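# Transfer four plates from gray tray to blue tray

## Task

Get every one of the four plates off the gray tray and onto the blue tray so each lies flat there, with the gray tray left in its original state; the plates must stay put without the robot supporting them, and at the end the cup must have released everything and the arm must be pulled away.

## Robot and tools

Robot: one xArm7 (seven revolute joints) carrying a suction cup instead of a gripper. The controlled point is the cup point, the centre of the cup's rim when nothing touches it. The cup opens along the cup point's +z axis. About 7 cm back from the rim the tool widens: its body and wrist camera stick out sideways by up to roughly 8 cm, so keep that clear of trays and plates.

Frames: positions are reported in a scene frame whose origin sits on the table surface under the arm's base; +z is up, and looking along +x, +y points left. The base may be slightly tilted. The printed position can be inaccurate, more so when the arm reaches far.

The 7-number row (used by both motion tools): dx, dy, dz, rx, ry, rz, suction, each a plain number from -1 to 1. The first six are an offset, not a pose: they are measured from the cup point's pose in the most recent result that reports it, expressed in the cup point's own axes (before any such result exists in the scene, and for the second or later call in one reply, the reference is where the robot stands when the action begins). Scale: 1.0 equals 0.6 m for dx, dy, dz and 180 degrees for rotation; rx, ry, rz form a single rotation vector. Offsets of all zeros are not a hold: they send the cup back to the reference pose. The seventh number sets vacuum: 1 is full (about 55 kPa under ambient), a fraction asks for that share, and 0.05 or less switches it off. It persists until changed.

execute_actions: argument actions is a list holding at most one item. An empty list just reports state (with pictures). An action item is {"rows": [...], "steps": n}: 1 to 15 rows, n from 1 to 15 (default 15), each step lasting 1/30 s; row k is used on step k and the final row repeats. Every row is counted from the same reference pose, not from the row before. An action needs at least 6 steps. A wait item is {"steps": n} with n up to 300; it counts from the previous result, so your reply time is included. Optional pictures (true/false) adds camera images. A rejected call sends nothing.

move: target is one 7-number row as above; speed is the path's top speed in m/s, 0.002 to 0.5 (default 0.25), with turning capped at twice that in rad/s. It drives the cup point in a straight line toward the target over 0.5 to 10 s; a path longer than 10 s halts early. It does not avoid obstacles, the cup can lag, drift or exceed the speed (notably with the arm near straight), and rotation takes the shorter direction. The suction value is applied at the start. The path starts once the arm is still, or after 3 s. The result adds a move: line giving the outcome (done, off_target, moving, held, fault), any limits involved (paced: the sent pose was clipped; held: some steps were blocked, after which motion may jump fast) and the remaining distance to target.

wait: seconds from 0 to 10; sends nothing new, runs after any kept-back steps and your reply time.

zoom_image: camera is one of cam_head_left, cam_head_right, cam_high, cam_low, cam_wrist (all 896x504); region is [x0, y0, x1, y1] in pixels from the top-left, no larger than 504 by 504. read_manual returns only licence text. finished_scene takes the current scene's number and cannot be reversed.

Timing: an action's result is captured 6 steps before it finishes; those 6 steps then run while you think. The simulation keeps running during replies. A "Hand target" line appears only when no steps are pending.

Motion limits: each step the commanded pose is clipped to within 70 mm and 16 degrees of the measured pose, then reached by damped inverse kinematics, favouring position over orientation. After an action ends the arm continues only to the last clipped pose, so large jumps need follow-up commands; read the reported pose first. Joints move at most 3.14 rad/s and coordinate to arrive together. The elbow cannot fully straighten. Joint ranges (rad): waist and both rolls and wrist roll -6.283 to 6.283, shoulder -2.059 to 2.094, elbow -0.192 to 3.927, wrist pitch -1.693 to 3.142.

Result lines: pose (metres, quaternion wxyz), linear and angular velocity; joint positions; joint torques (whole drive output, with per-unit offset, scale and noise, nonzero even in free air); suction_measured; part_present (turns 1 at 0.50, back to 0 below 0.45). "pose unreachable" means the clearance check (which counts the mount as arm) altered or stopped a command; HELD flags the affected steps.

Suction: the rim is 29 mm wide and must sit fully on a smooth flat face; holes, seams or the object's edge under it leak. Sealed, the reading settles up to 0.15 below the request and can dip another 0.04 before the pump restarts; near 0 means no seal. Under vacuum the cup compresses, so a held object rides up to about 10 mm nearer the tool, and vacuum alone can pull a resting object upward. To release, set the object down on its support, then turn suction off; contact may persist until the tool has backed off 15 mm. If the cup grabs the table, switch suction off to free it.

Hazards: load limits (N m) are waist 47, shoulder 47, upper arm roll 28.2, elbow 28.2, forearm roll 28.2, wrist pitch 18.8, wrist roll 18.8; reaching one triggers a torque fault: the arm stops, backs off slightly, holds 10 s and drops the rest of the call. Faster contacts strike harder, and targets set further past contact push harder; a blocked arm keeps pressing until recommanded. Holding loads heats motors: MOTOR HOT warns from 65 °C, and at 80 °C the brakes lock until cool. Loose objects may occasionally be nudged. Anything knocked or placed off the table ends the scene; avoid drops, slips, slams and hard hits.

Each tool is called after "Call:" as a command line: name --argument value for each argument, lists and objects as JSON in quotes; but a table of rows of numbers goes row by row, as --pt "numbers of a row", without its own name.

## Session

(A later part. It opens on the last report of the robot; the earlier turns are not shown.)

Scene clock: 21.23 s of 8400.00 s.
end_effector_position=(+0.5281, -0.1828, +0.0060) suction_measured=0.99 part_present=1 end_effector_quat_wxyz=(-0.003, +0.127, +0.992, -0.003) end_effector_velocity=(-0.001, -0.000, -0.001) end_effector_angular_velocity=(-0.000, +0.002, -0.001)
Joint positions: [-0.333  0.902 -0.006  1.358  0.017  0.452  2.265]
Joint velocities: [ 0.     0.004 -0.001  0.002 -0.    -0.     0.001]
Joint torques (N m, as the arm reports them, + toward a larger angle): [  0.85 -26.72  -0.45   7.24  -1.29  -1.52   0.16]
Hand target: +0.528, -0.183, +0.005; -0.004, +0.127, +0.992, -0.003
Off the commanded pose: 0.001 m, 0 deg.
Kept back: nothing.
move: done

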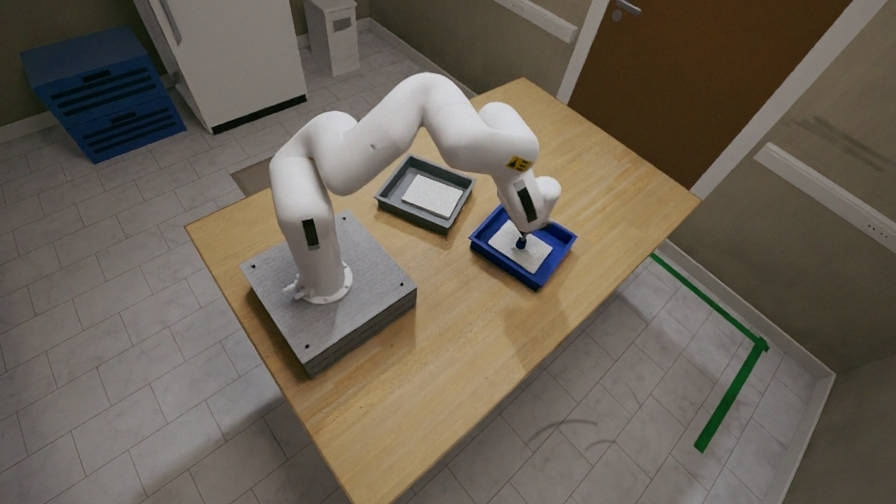

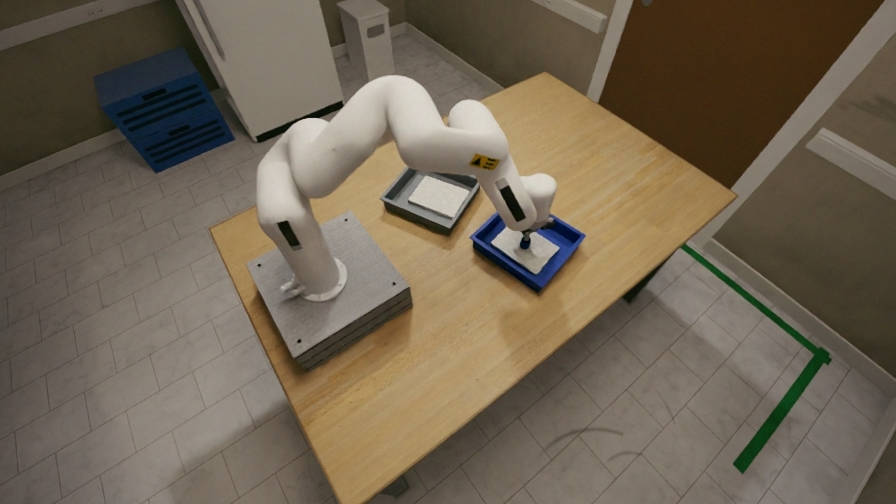

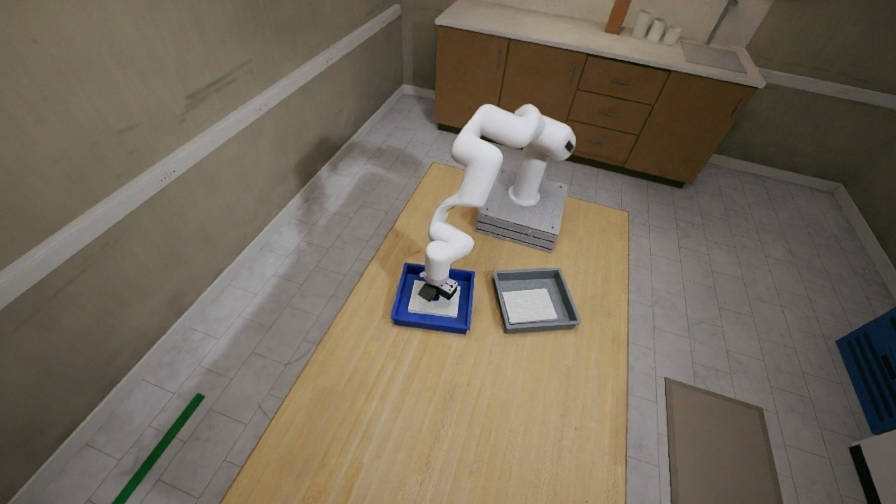

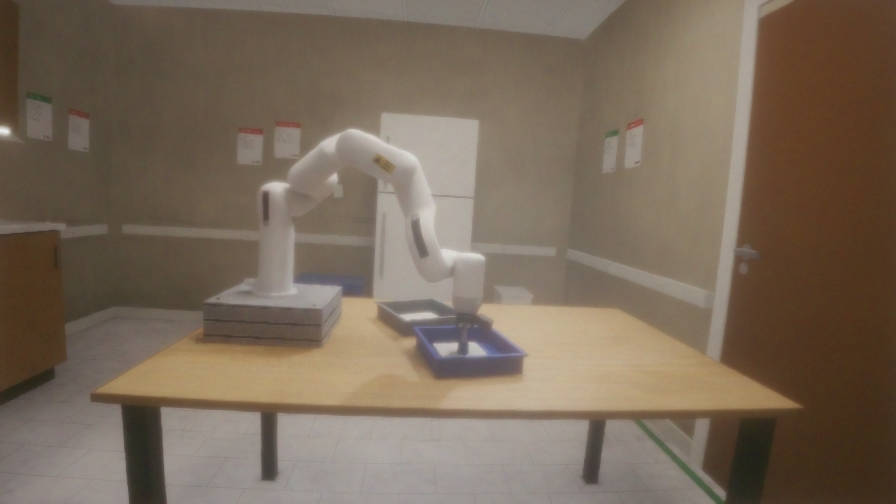

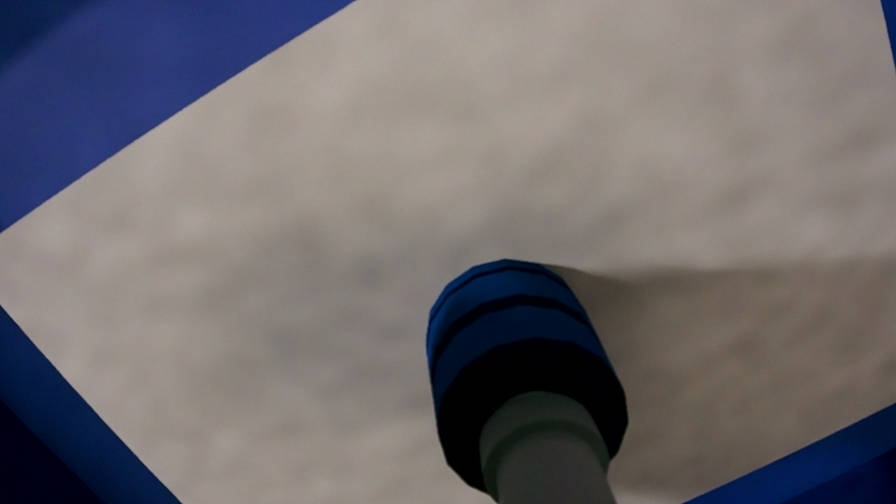

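Touching.

Call:
move --target '[0,0,-0.12,0,0,0,0]' --speed 0.2

Call:
move --target '[0.268,0.459,0,0,0,-0.083,0]' --speed 0.4

Call:
move --target '[0,0,0.103,0,0,0,1]' --speed 0.07

Call:
execute_actions --actions '[{"steps":25}]'

Call:
move --target '[0,0,-0.105,0,0,0,1]' --speed 0.15

Call:
move --target '[-0.14,-0.511,0,0,0,0.083,1]' --speed 0.3

Scene clock: 22.40 s of 8400.00 s.
end_effector_position=(+0.5284, -0.1821, +0.0773) suction_measured=0.00 part_present=0 end_effector_quat_wxyz=(-0.004, +0.126, +0.992, -0.002) end_effector_velocity=(+0.003, -0.002, +0.005) end_effector_angular_velocity=(-0.003, -0.009, +0.001)
Joint positions: [-0.332  0.721 -0.008  1.29   0.015  0.566  2.266]
Joint velocities: [-0.    -0.008 -0.001  0.002  0.     0.    -0.002]
Joint torques (N m, as the arm reports them, + toward a larger angle): [  0.55 -25.82  -0.45   7.55  -1.33  -1.55   0.06]
Hand target: +0.529, -0.182, +0.078; -0.003, +0.126, +0.992, -0.003
Off the commanded pose: 0.001 m, 0 deg.
Kept back: nothing.
move: done

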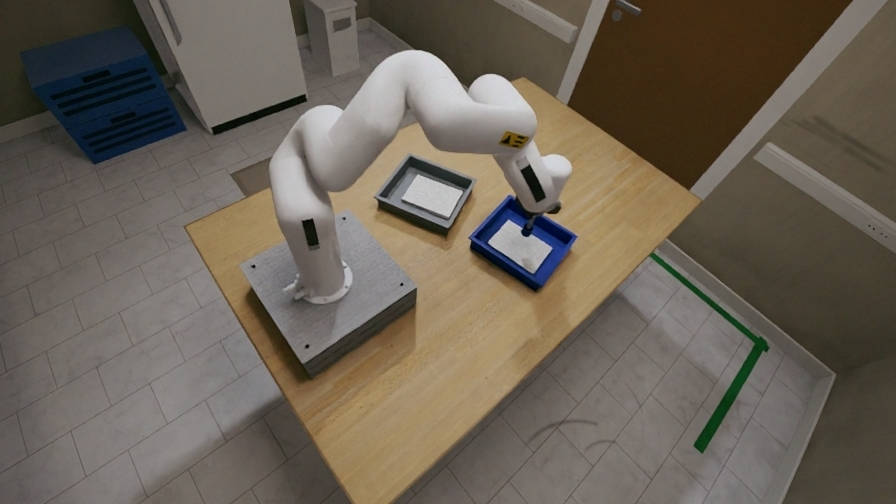

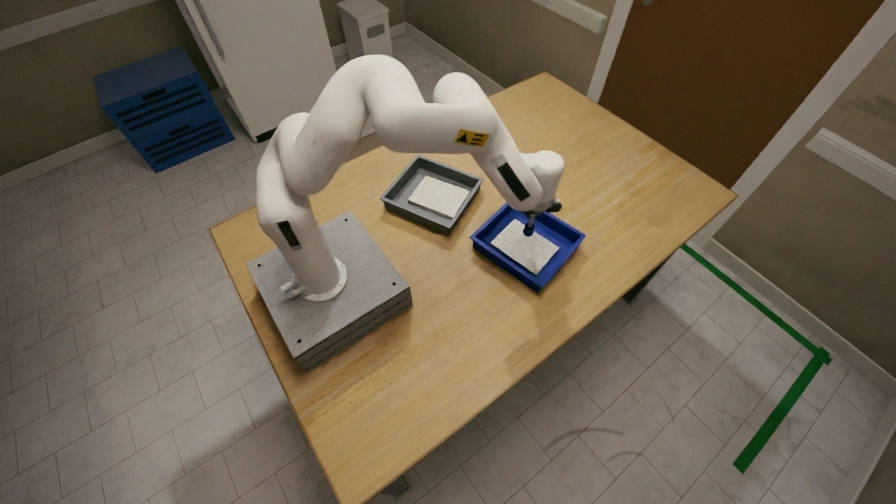

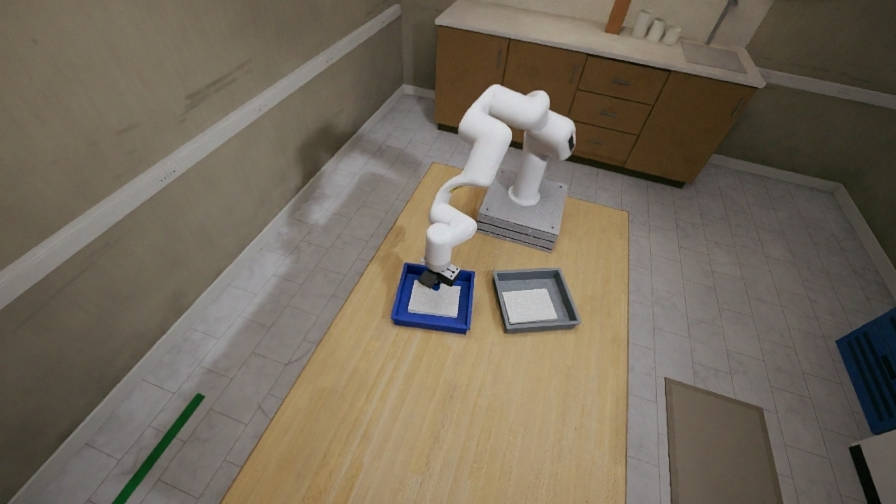

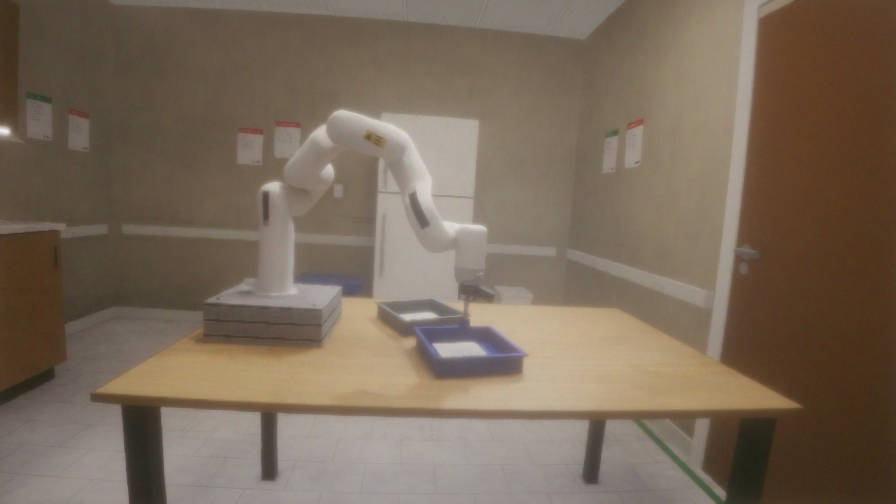

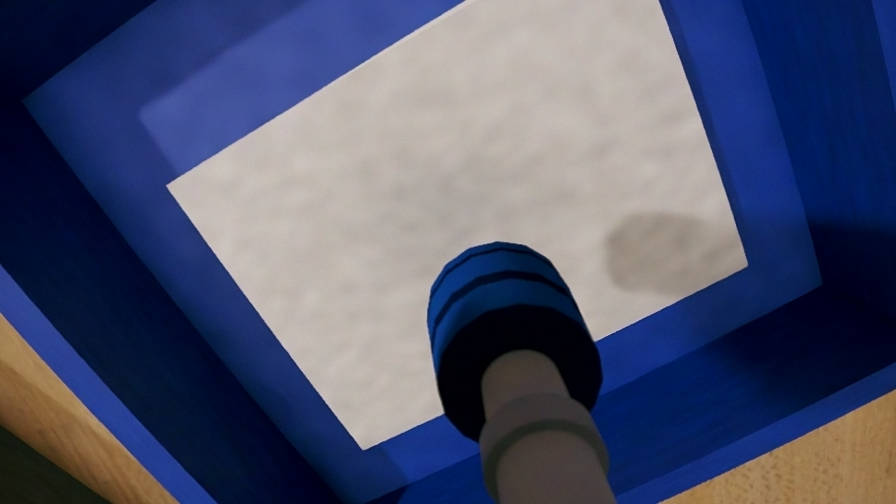

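Scene clock: 23.70 s of 8400.00 s.
end_effector_position=(+0.4423, +0.1234, +0.0765) suction_measured=0.00 part_present=0 end_effector_quat_wxyz=(-0.005, -0.002, +1.000, -0.002) end_effector_velocity=(-0.003, +0.009, -0.000) end_effector_angular_velocity=(-0.002, +0.001, +0.012)
Joint positions: [ 0.16   0.51   0.091  0.874 -0.119  0.366  2.71 ]
Joint velocities: [ 0.02   0.     0.001  0.001 -0.007  0.002  0.016]
Joint torques (N m, as the arm reports them, + toward a larger angle): [ -0.44 -21.23   1.1    6.75  -1.04  -1.74   0.31]
Hand target: +0.442, +0.125, +0.076; -0.005, -0.004, +1.000, -0.002
Off the commanded pose: 0.002 m, 0 deg.
Kept back: nothing.
move: done

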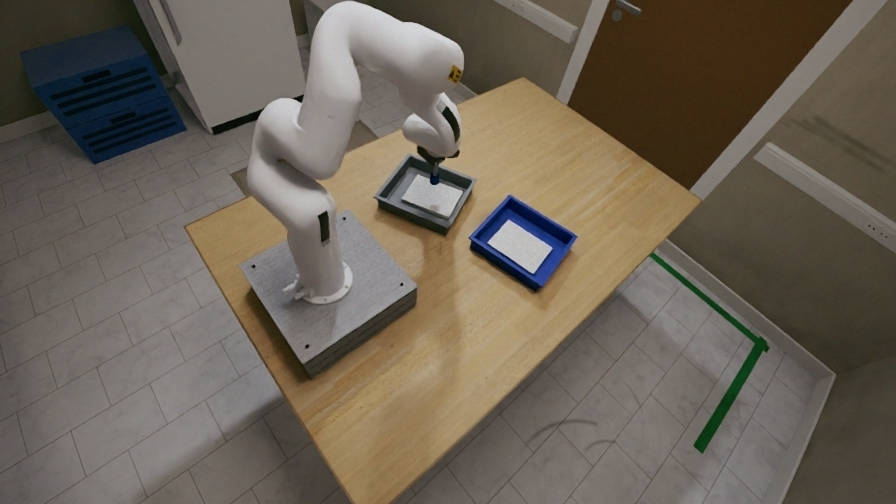

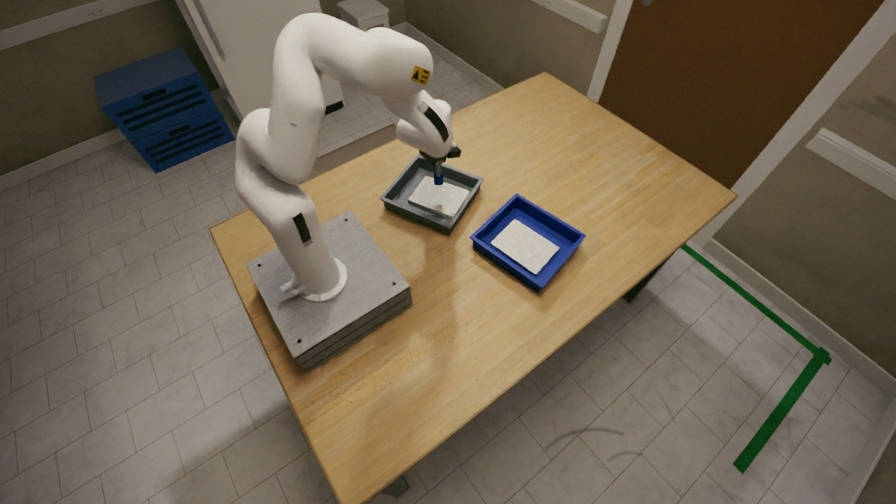

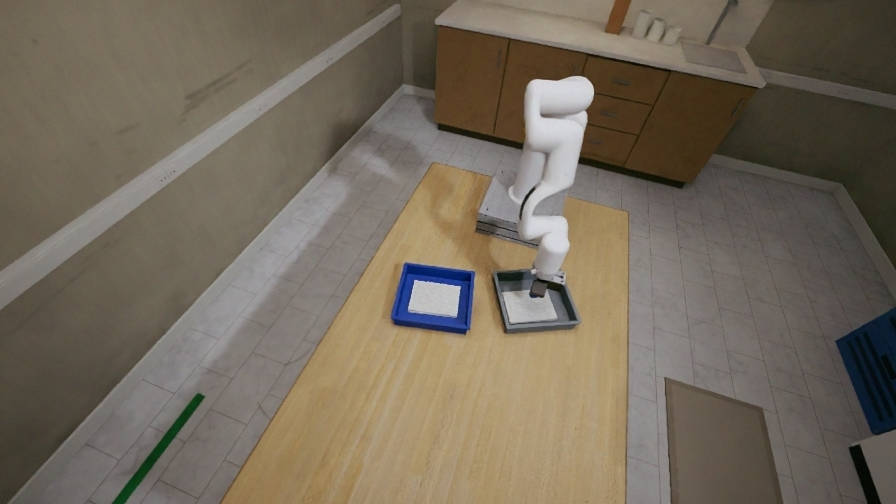

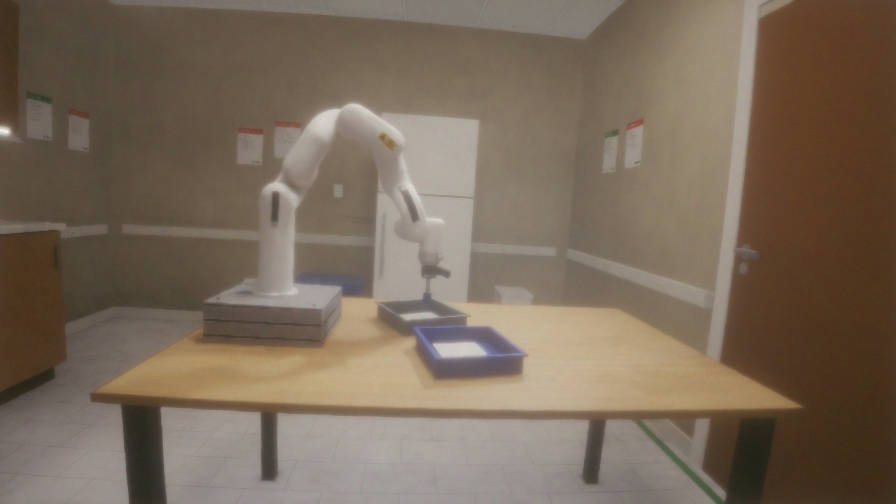

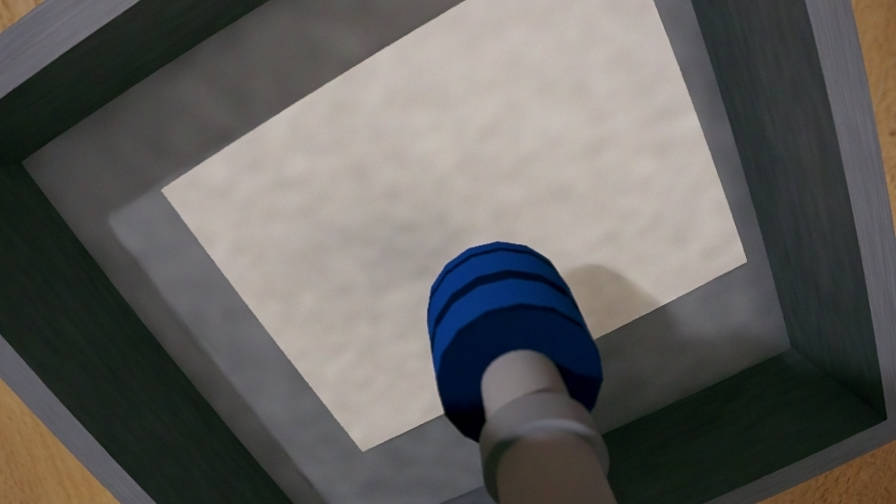

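Scene clock: 24.97 s of 8400.00 s.
end_effector_position=(+0.4417, +0.1229, +0.0148) suction_measured=0.29 part_present=0 end_effector_quat_wxyz=(-0.005, -0.002, +1.000, -0.002) end_effector_velocity=(+0.001, +0.000, -0.001) end_effector_angular_velocity=(+0.000, -0.003, +0.001)
Joint positions: [ 0.188  0.696  0.056  0.931 -0.147  0.237  2.733]
Joint velocities: [ 0.001  0.003 -0.001  0.003 -0.001 -0.003 -0.001]
Joint torques (N m, as the arm reports them, + toward a larger angle): [  0.9  -23.37   0.6    5.58  -1.27  -1.71  -0.03]
Hand target: +0.442, +0.123, +0.015; -0.005, -0.002, +1.000, -0.002
Off the commanded pose: 0.000 m, 0 deg.
Kept back: nothing.
move: done

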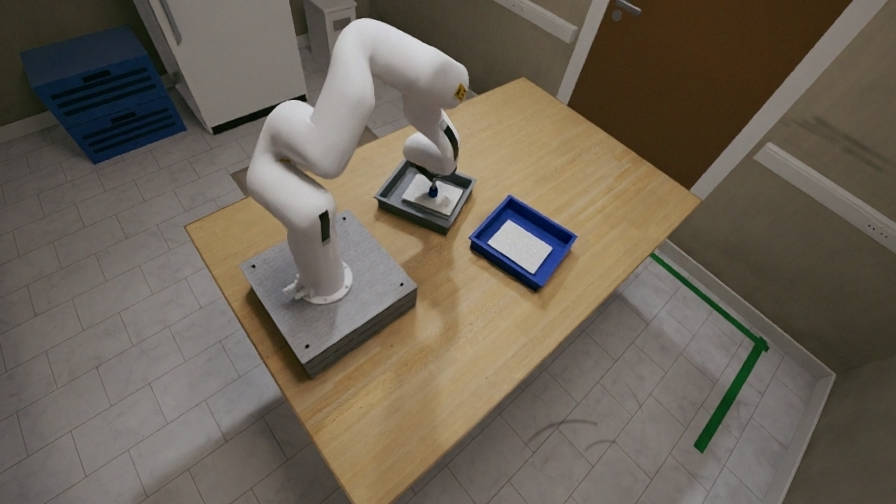

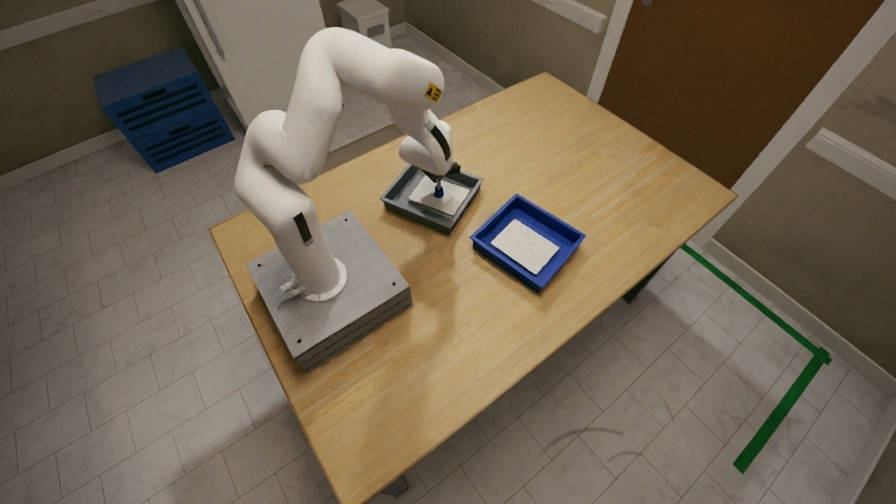

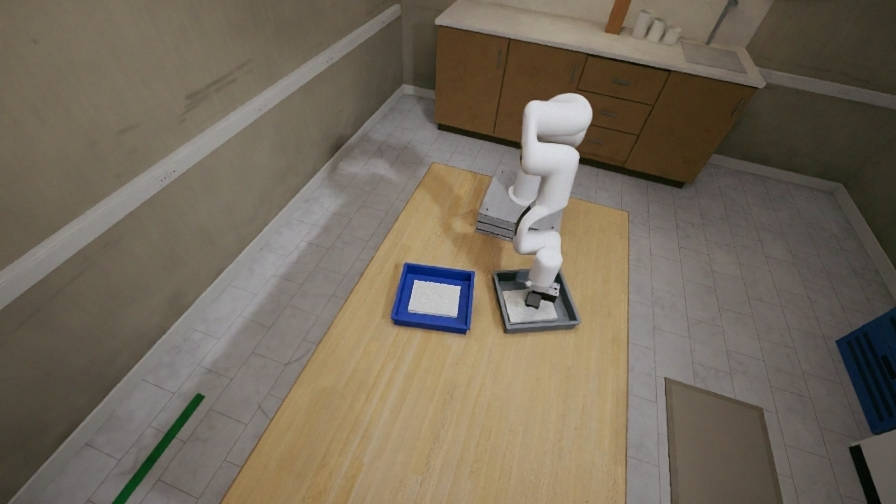

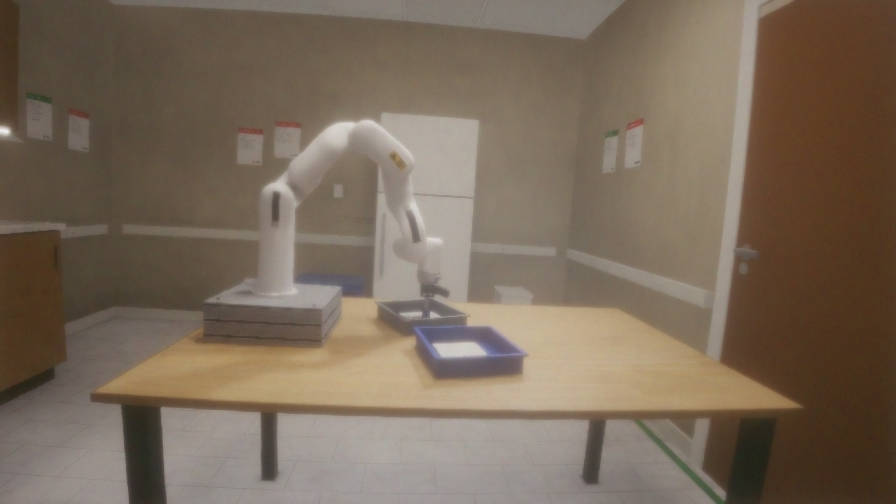

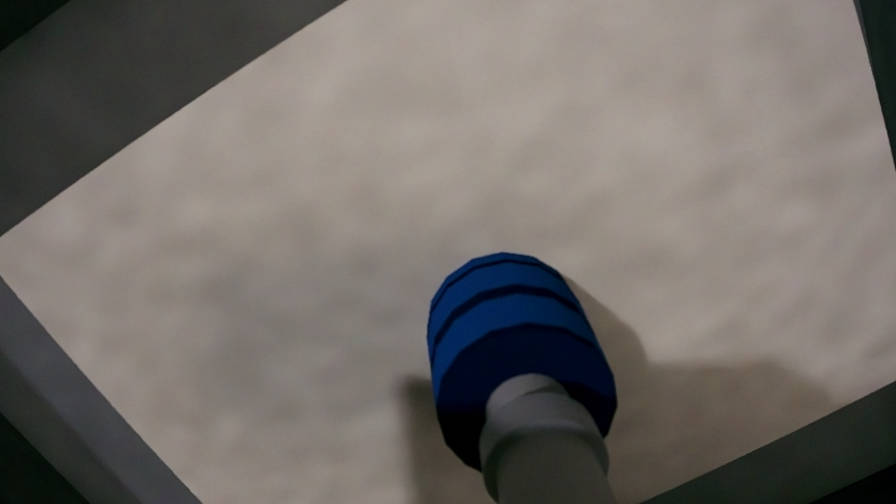

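Scene clock: 25.80 s of 8400.00 s.
end_effector_position=(+0.4416, +0.1229, +0.0146) suction_measured=0.99 part_present=1 end_effector_quat_wxyz=(-0.005, -0.002, +1.000, -0.002) end_effector_velocity=(-0.001, +0.000, -0.001) end_effector_angular_velocity=(-0.001, +0.002, +0.002)
Joint positions: [ 0.188  0.696  0.056  0.932 -0.147  0.237  2.733]
Joint velocities: [ 0.001  0.001 -0.    -0.    -0.001  0.001 -0.001]
Joint torques (N m, as the arm reports them, + toward a larger angle): [  0.89 -22.91   0.72   5.41  -0.82  -1.92   0.24]
Hand target: +0.442, +0.123, +0.015; -0.005, -0.002, +1.000, -0.002
Off the commanded pose: 0.000 m, 0 deg.
Kept back: nothing.
Steps of this call (steps 1 to 25: nothing new was sent). Readings (end_effector_position | what the end effector reports):
1: (+0.4417, +0.1229, +0.0148) | suction_measured=0.33 part_present=0
2: (+0.4417, +0.1229, +0.0147) | suction_measured=0.36 part_present=0
4: (+0.4417, +0.1229, +0.0147) | suction_measured=0.43 part_present=0
8: (+0.4417, +0.1229, +0.0146) | suction_measured=0.66 part_present=1
25: the state above

Scene clock: 26.67 s of 8400.00 s.
end_effector_position=(+0.4420, +0.1233, +0.0772) suction_measured=0.98 part_present=1 end_effector_quat_wxyz=(-0.005, -0.002, +1.000, -0.002) end_effector_velocity=(+0.001, +0.001, +0.002) end_effector_angular_velocity=(+0.001, -0.001, -0.002)
Joint positions: [ 0.161  0.507  0.09   0.873 -0.117  0.369  2.709]
Joint velocities: [-0.002 -0.006  0.002  0.001  0.002  0.006  0.   ]
Joint torques (N m, as the arm reports them, + toward a larger angle): [  1.01 -21.12   0.74   7.03  -1.23  -1.94   0.03]
Hand target: +0.442, +0.123, +0.078; -0.005, -0.002, +1.000, -0.002
Off the commanded pose: 0.001 m, 0 deg.
Kept back: nothing.
move: done

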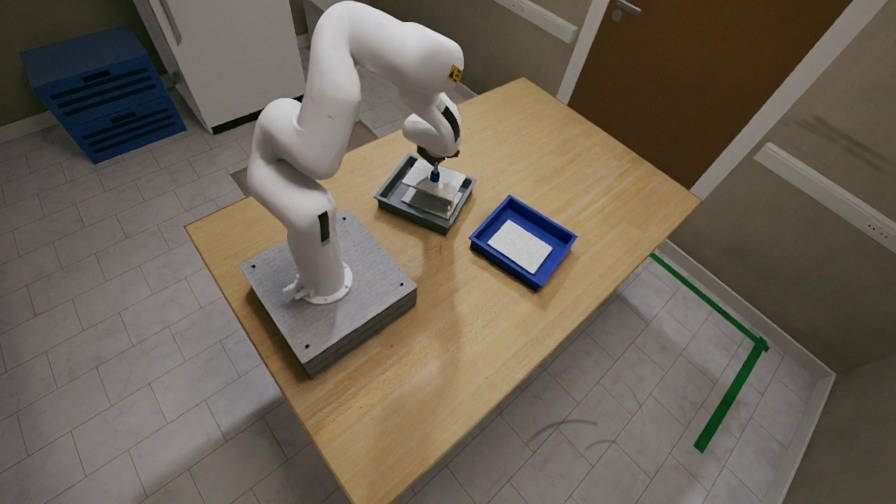

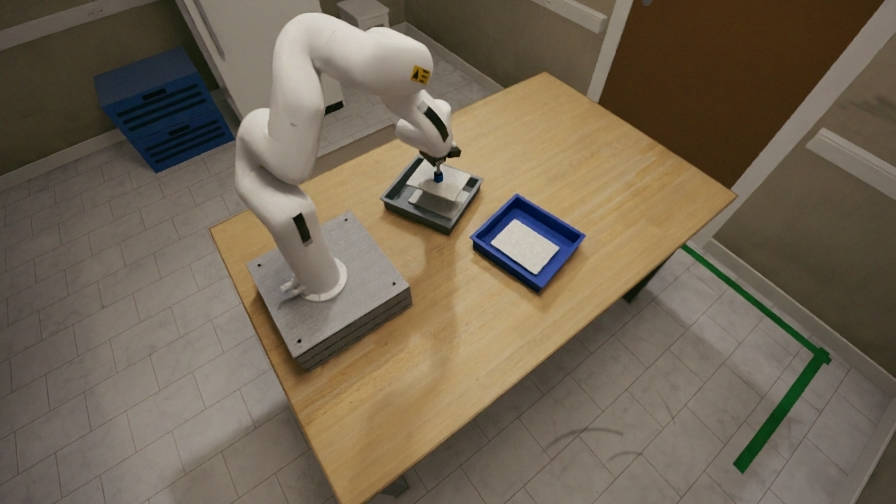

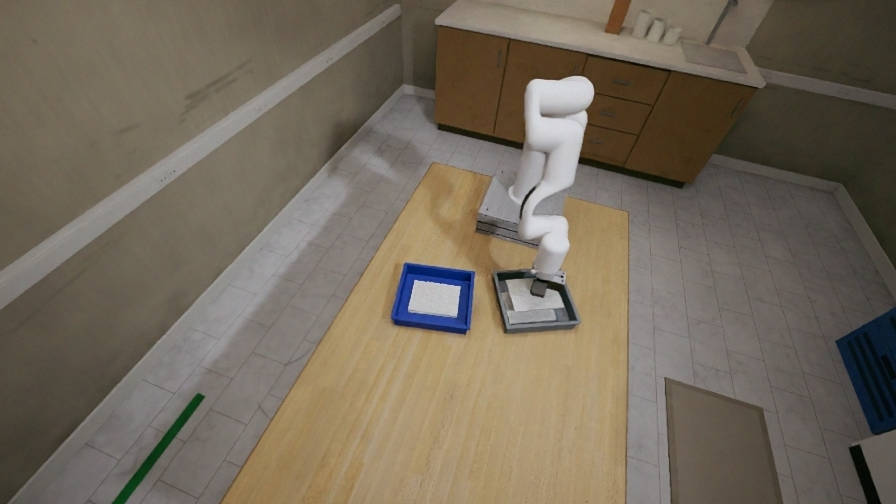

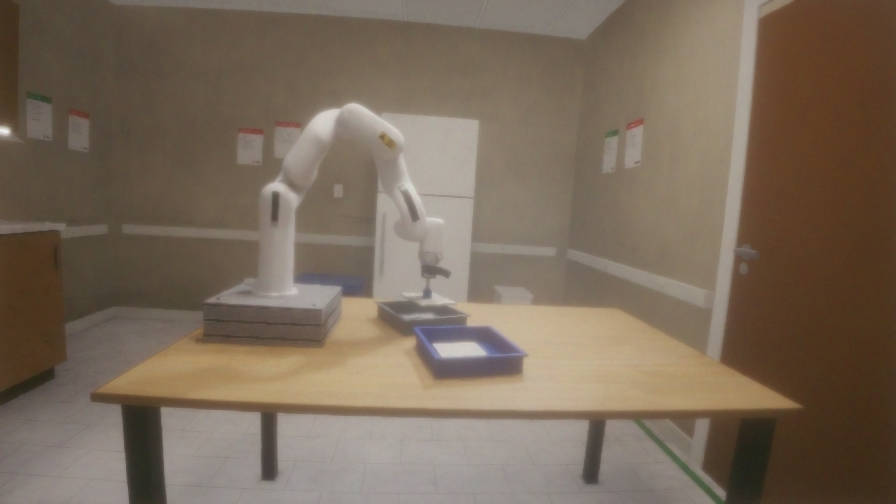

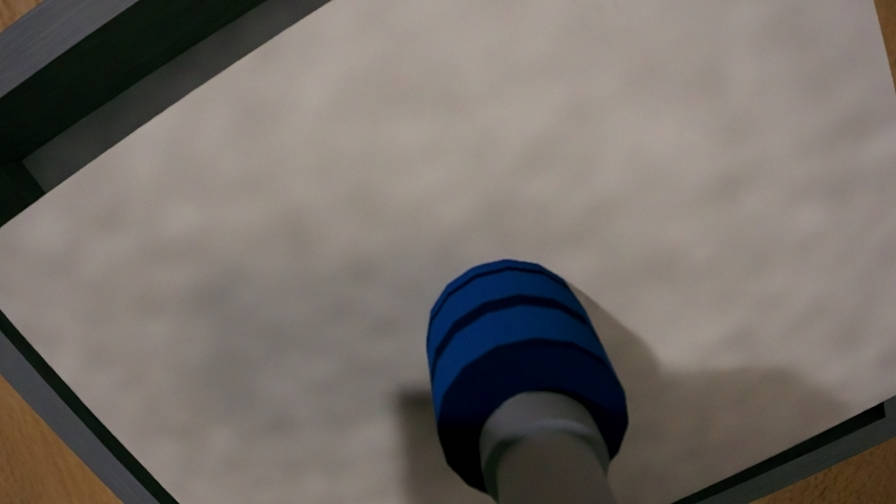

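Scene clock: 28.27 s of 8400.00 s.
end_effector_position=(+0.5274, -0.1822, +0.0781) suction_measured=0.98 part_present=1 end_effector_quat_wxyz=(-0.004, +0.127, +0.992, -0.002) end_effector_velocity=(-0.001, -0.012, +0.001) end_effector_angular_velocity=(-0.006, +0.001, -0.017)
Joint positions: [-0.333  0.718 -0.008  1.286  0.014  0.567  2.268]
Joint velocities: [-0.011  0.005 -0.01   0.011  0.     0.006 -0.002]
Joint torques (N m, as the arm reports them, + toward a larger angle): [  0.71 -26.09  -0.14   8.08  -0.92  -1.67   0.16]
Hand target: +0.527, -0.183, +0.078; -0.004, +0.128, +0.992, -0.003
Off the commanded pose: 0.001 m, 0 deg.
Kept back: nothing.
move: done

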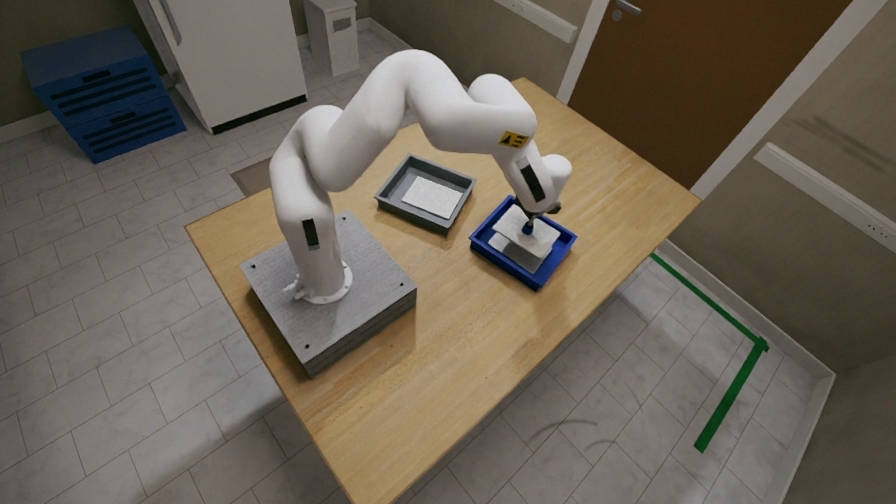

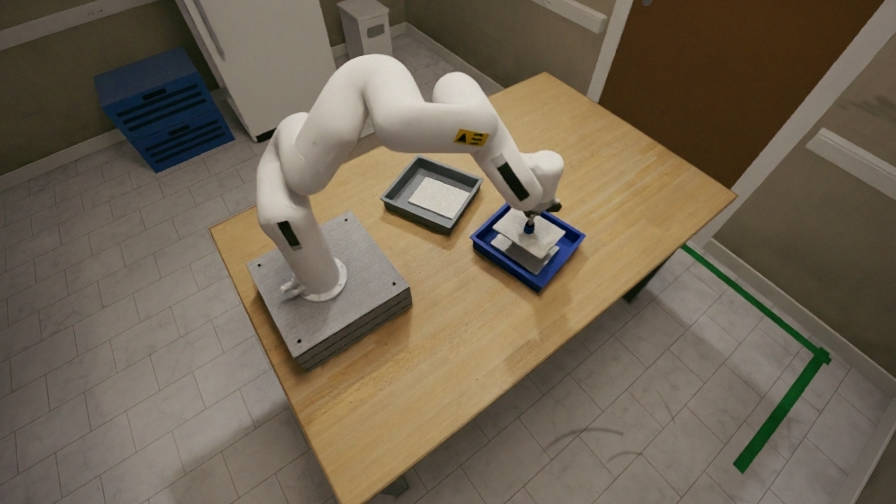

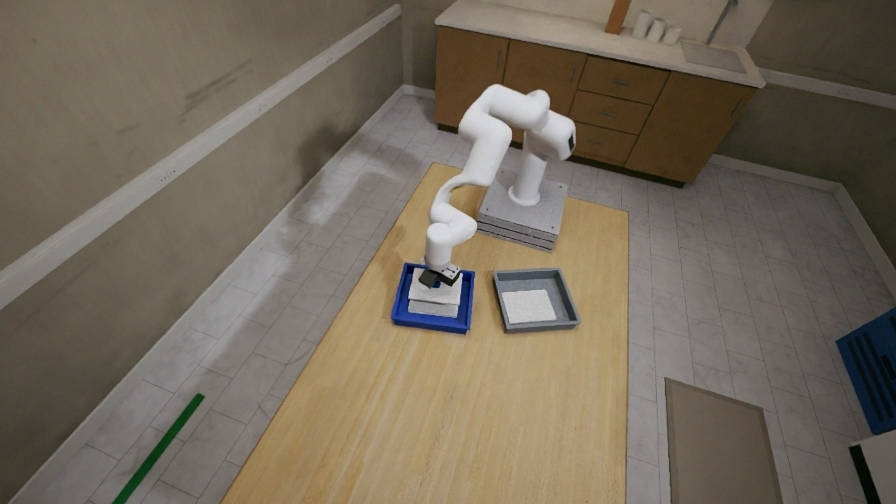

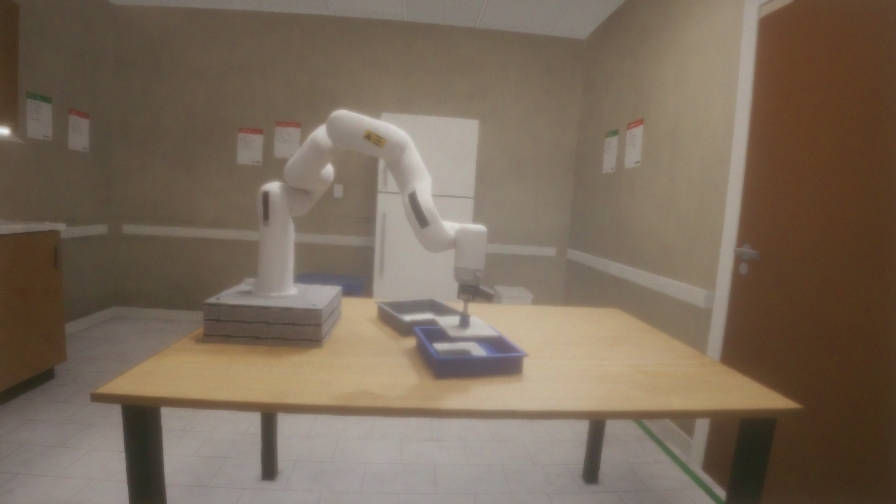

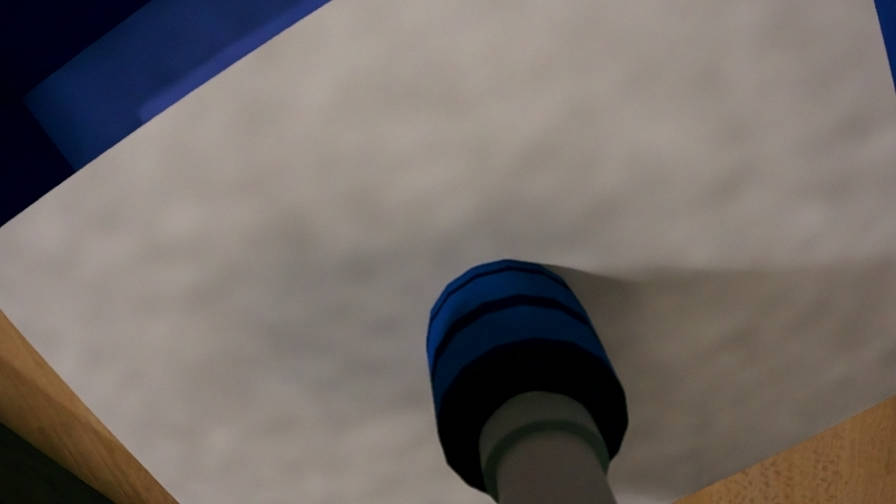

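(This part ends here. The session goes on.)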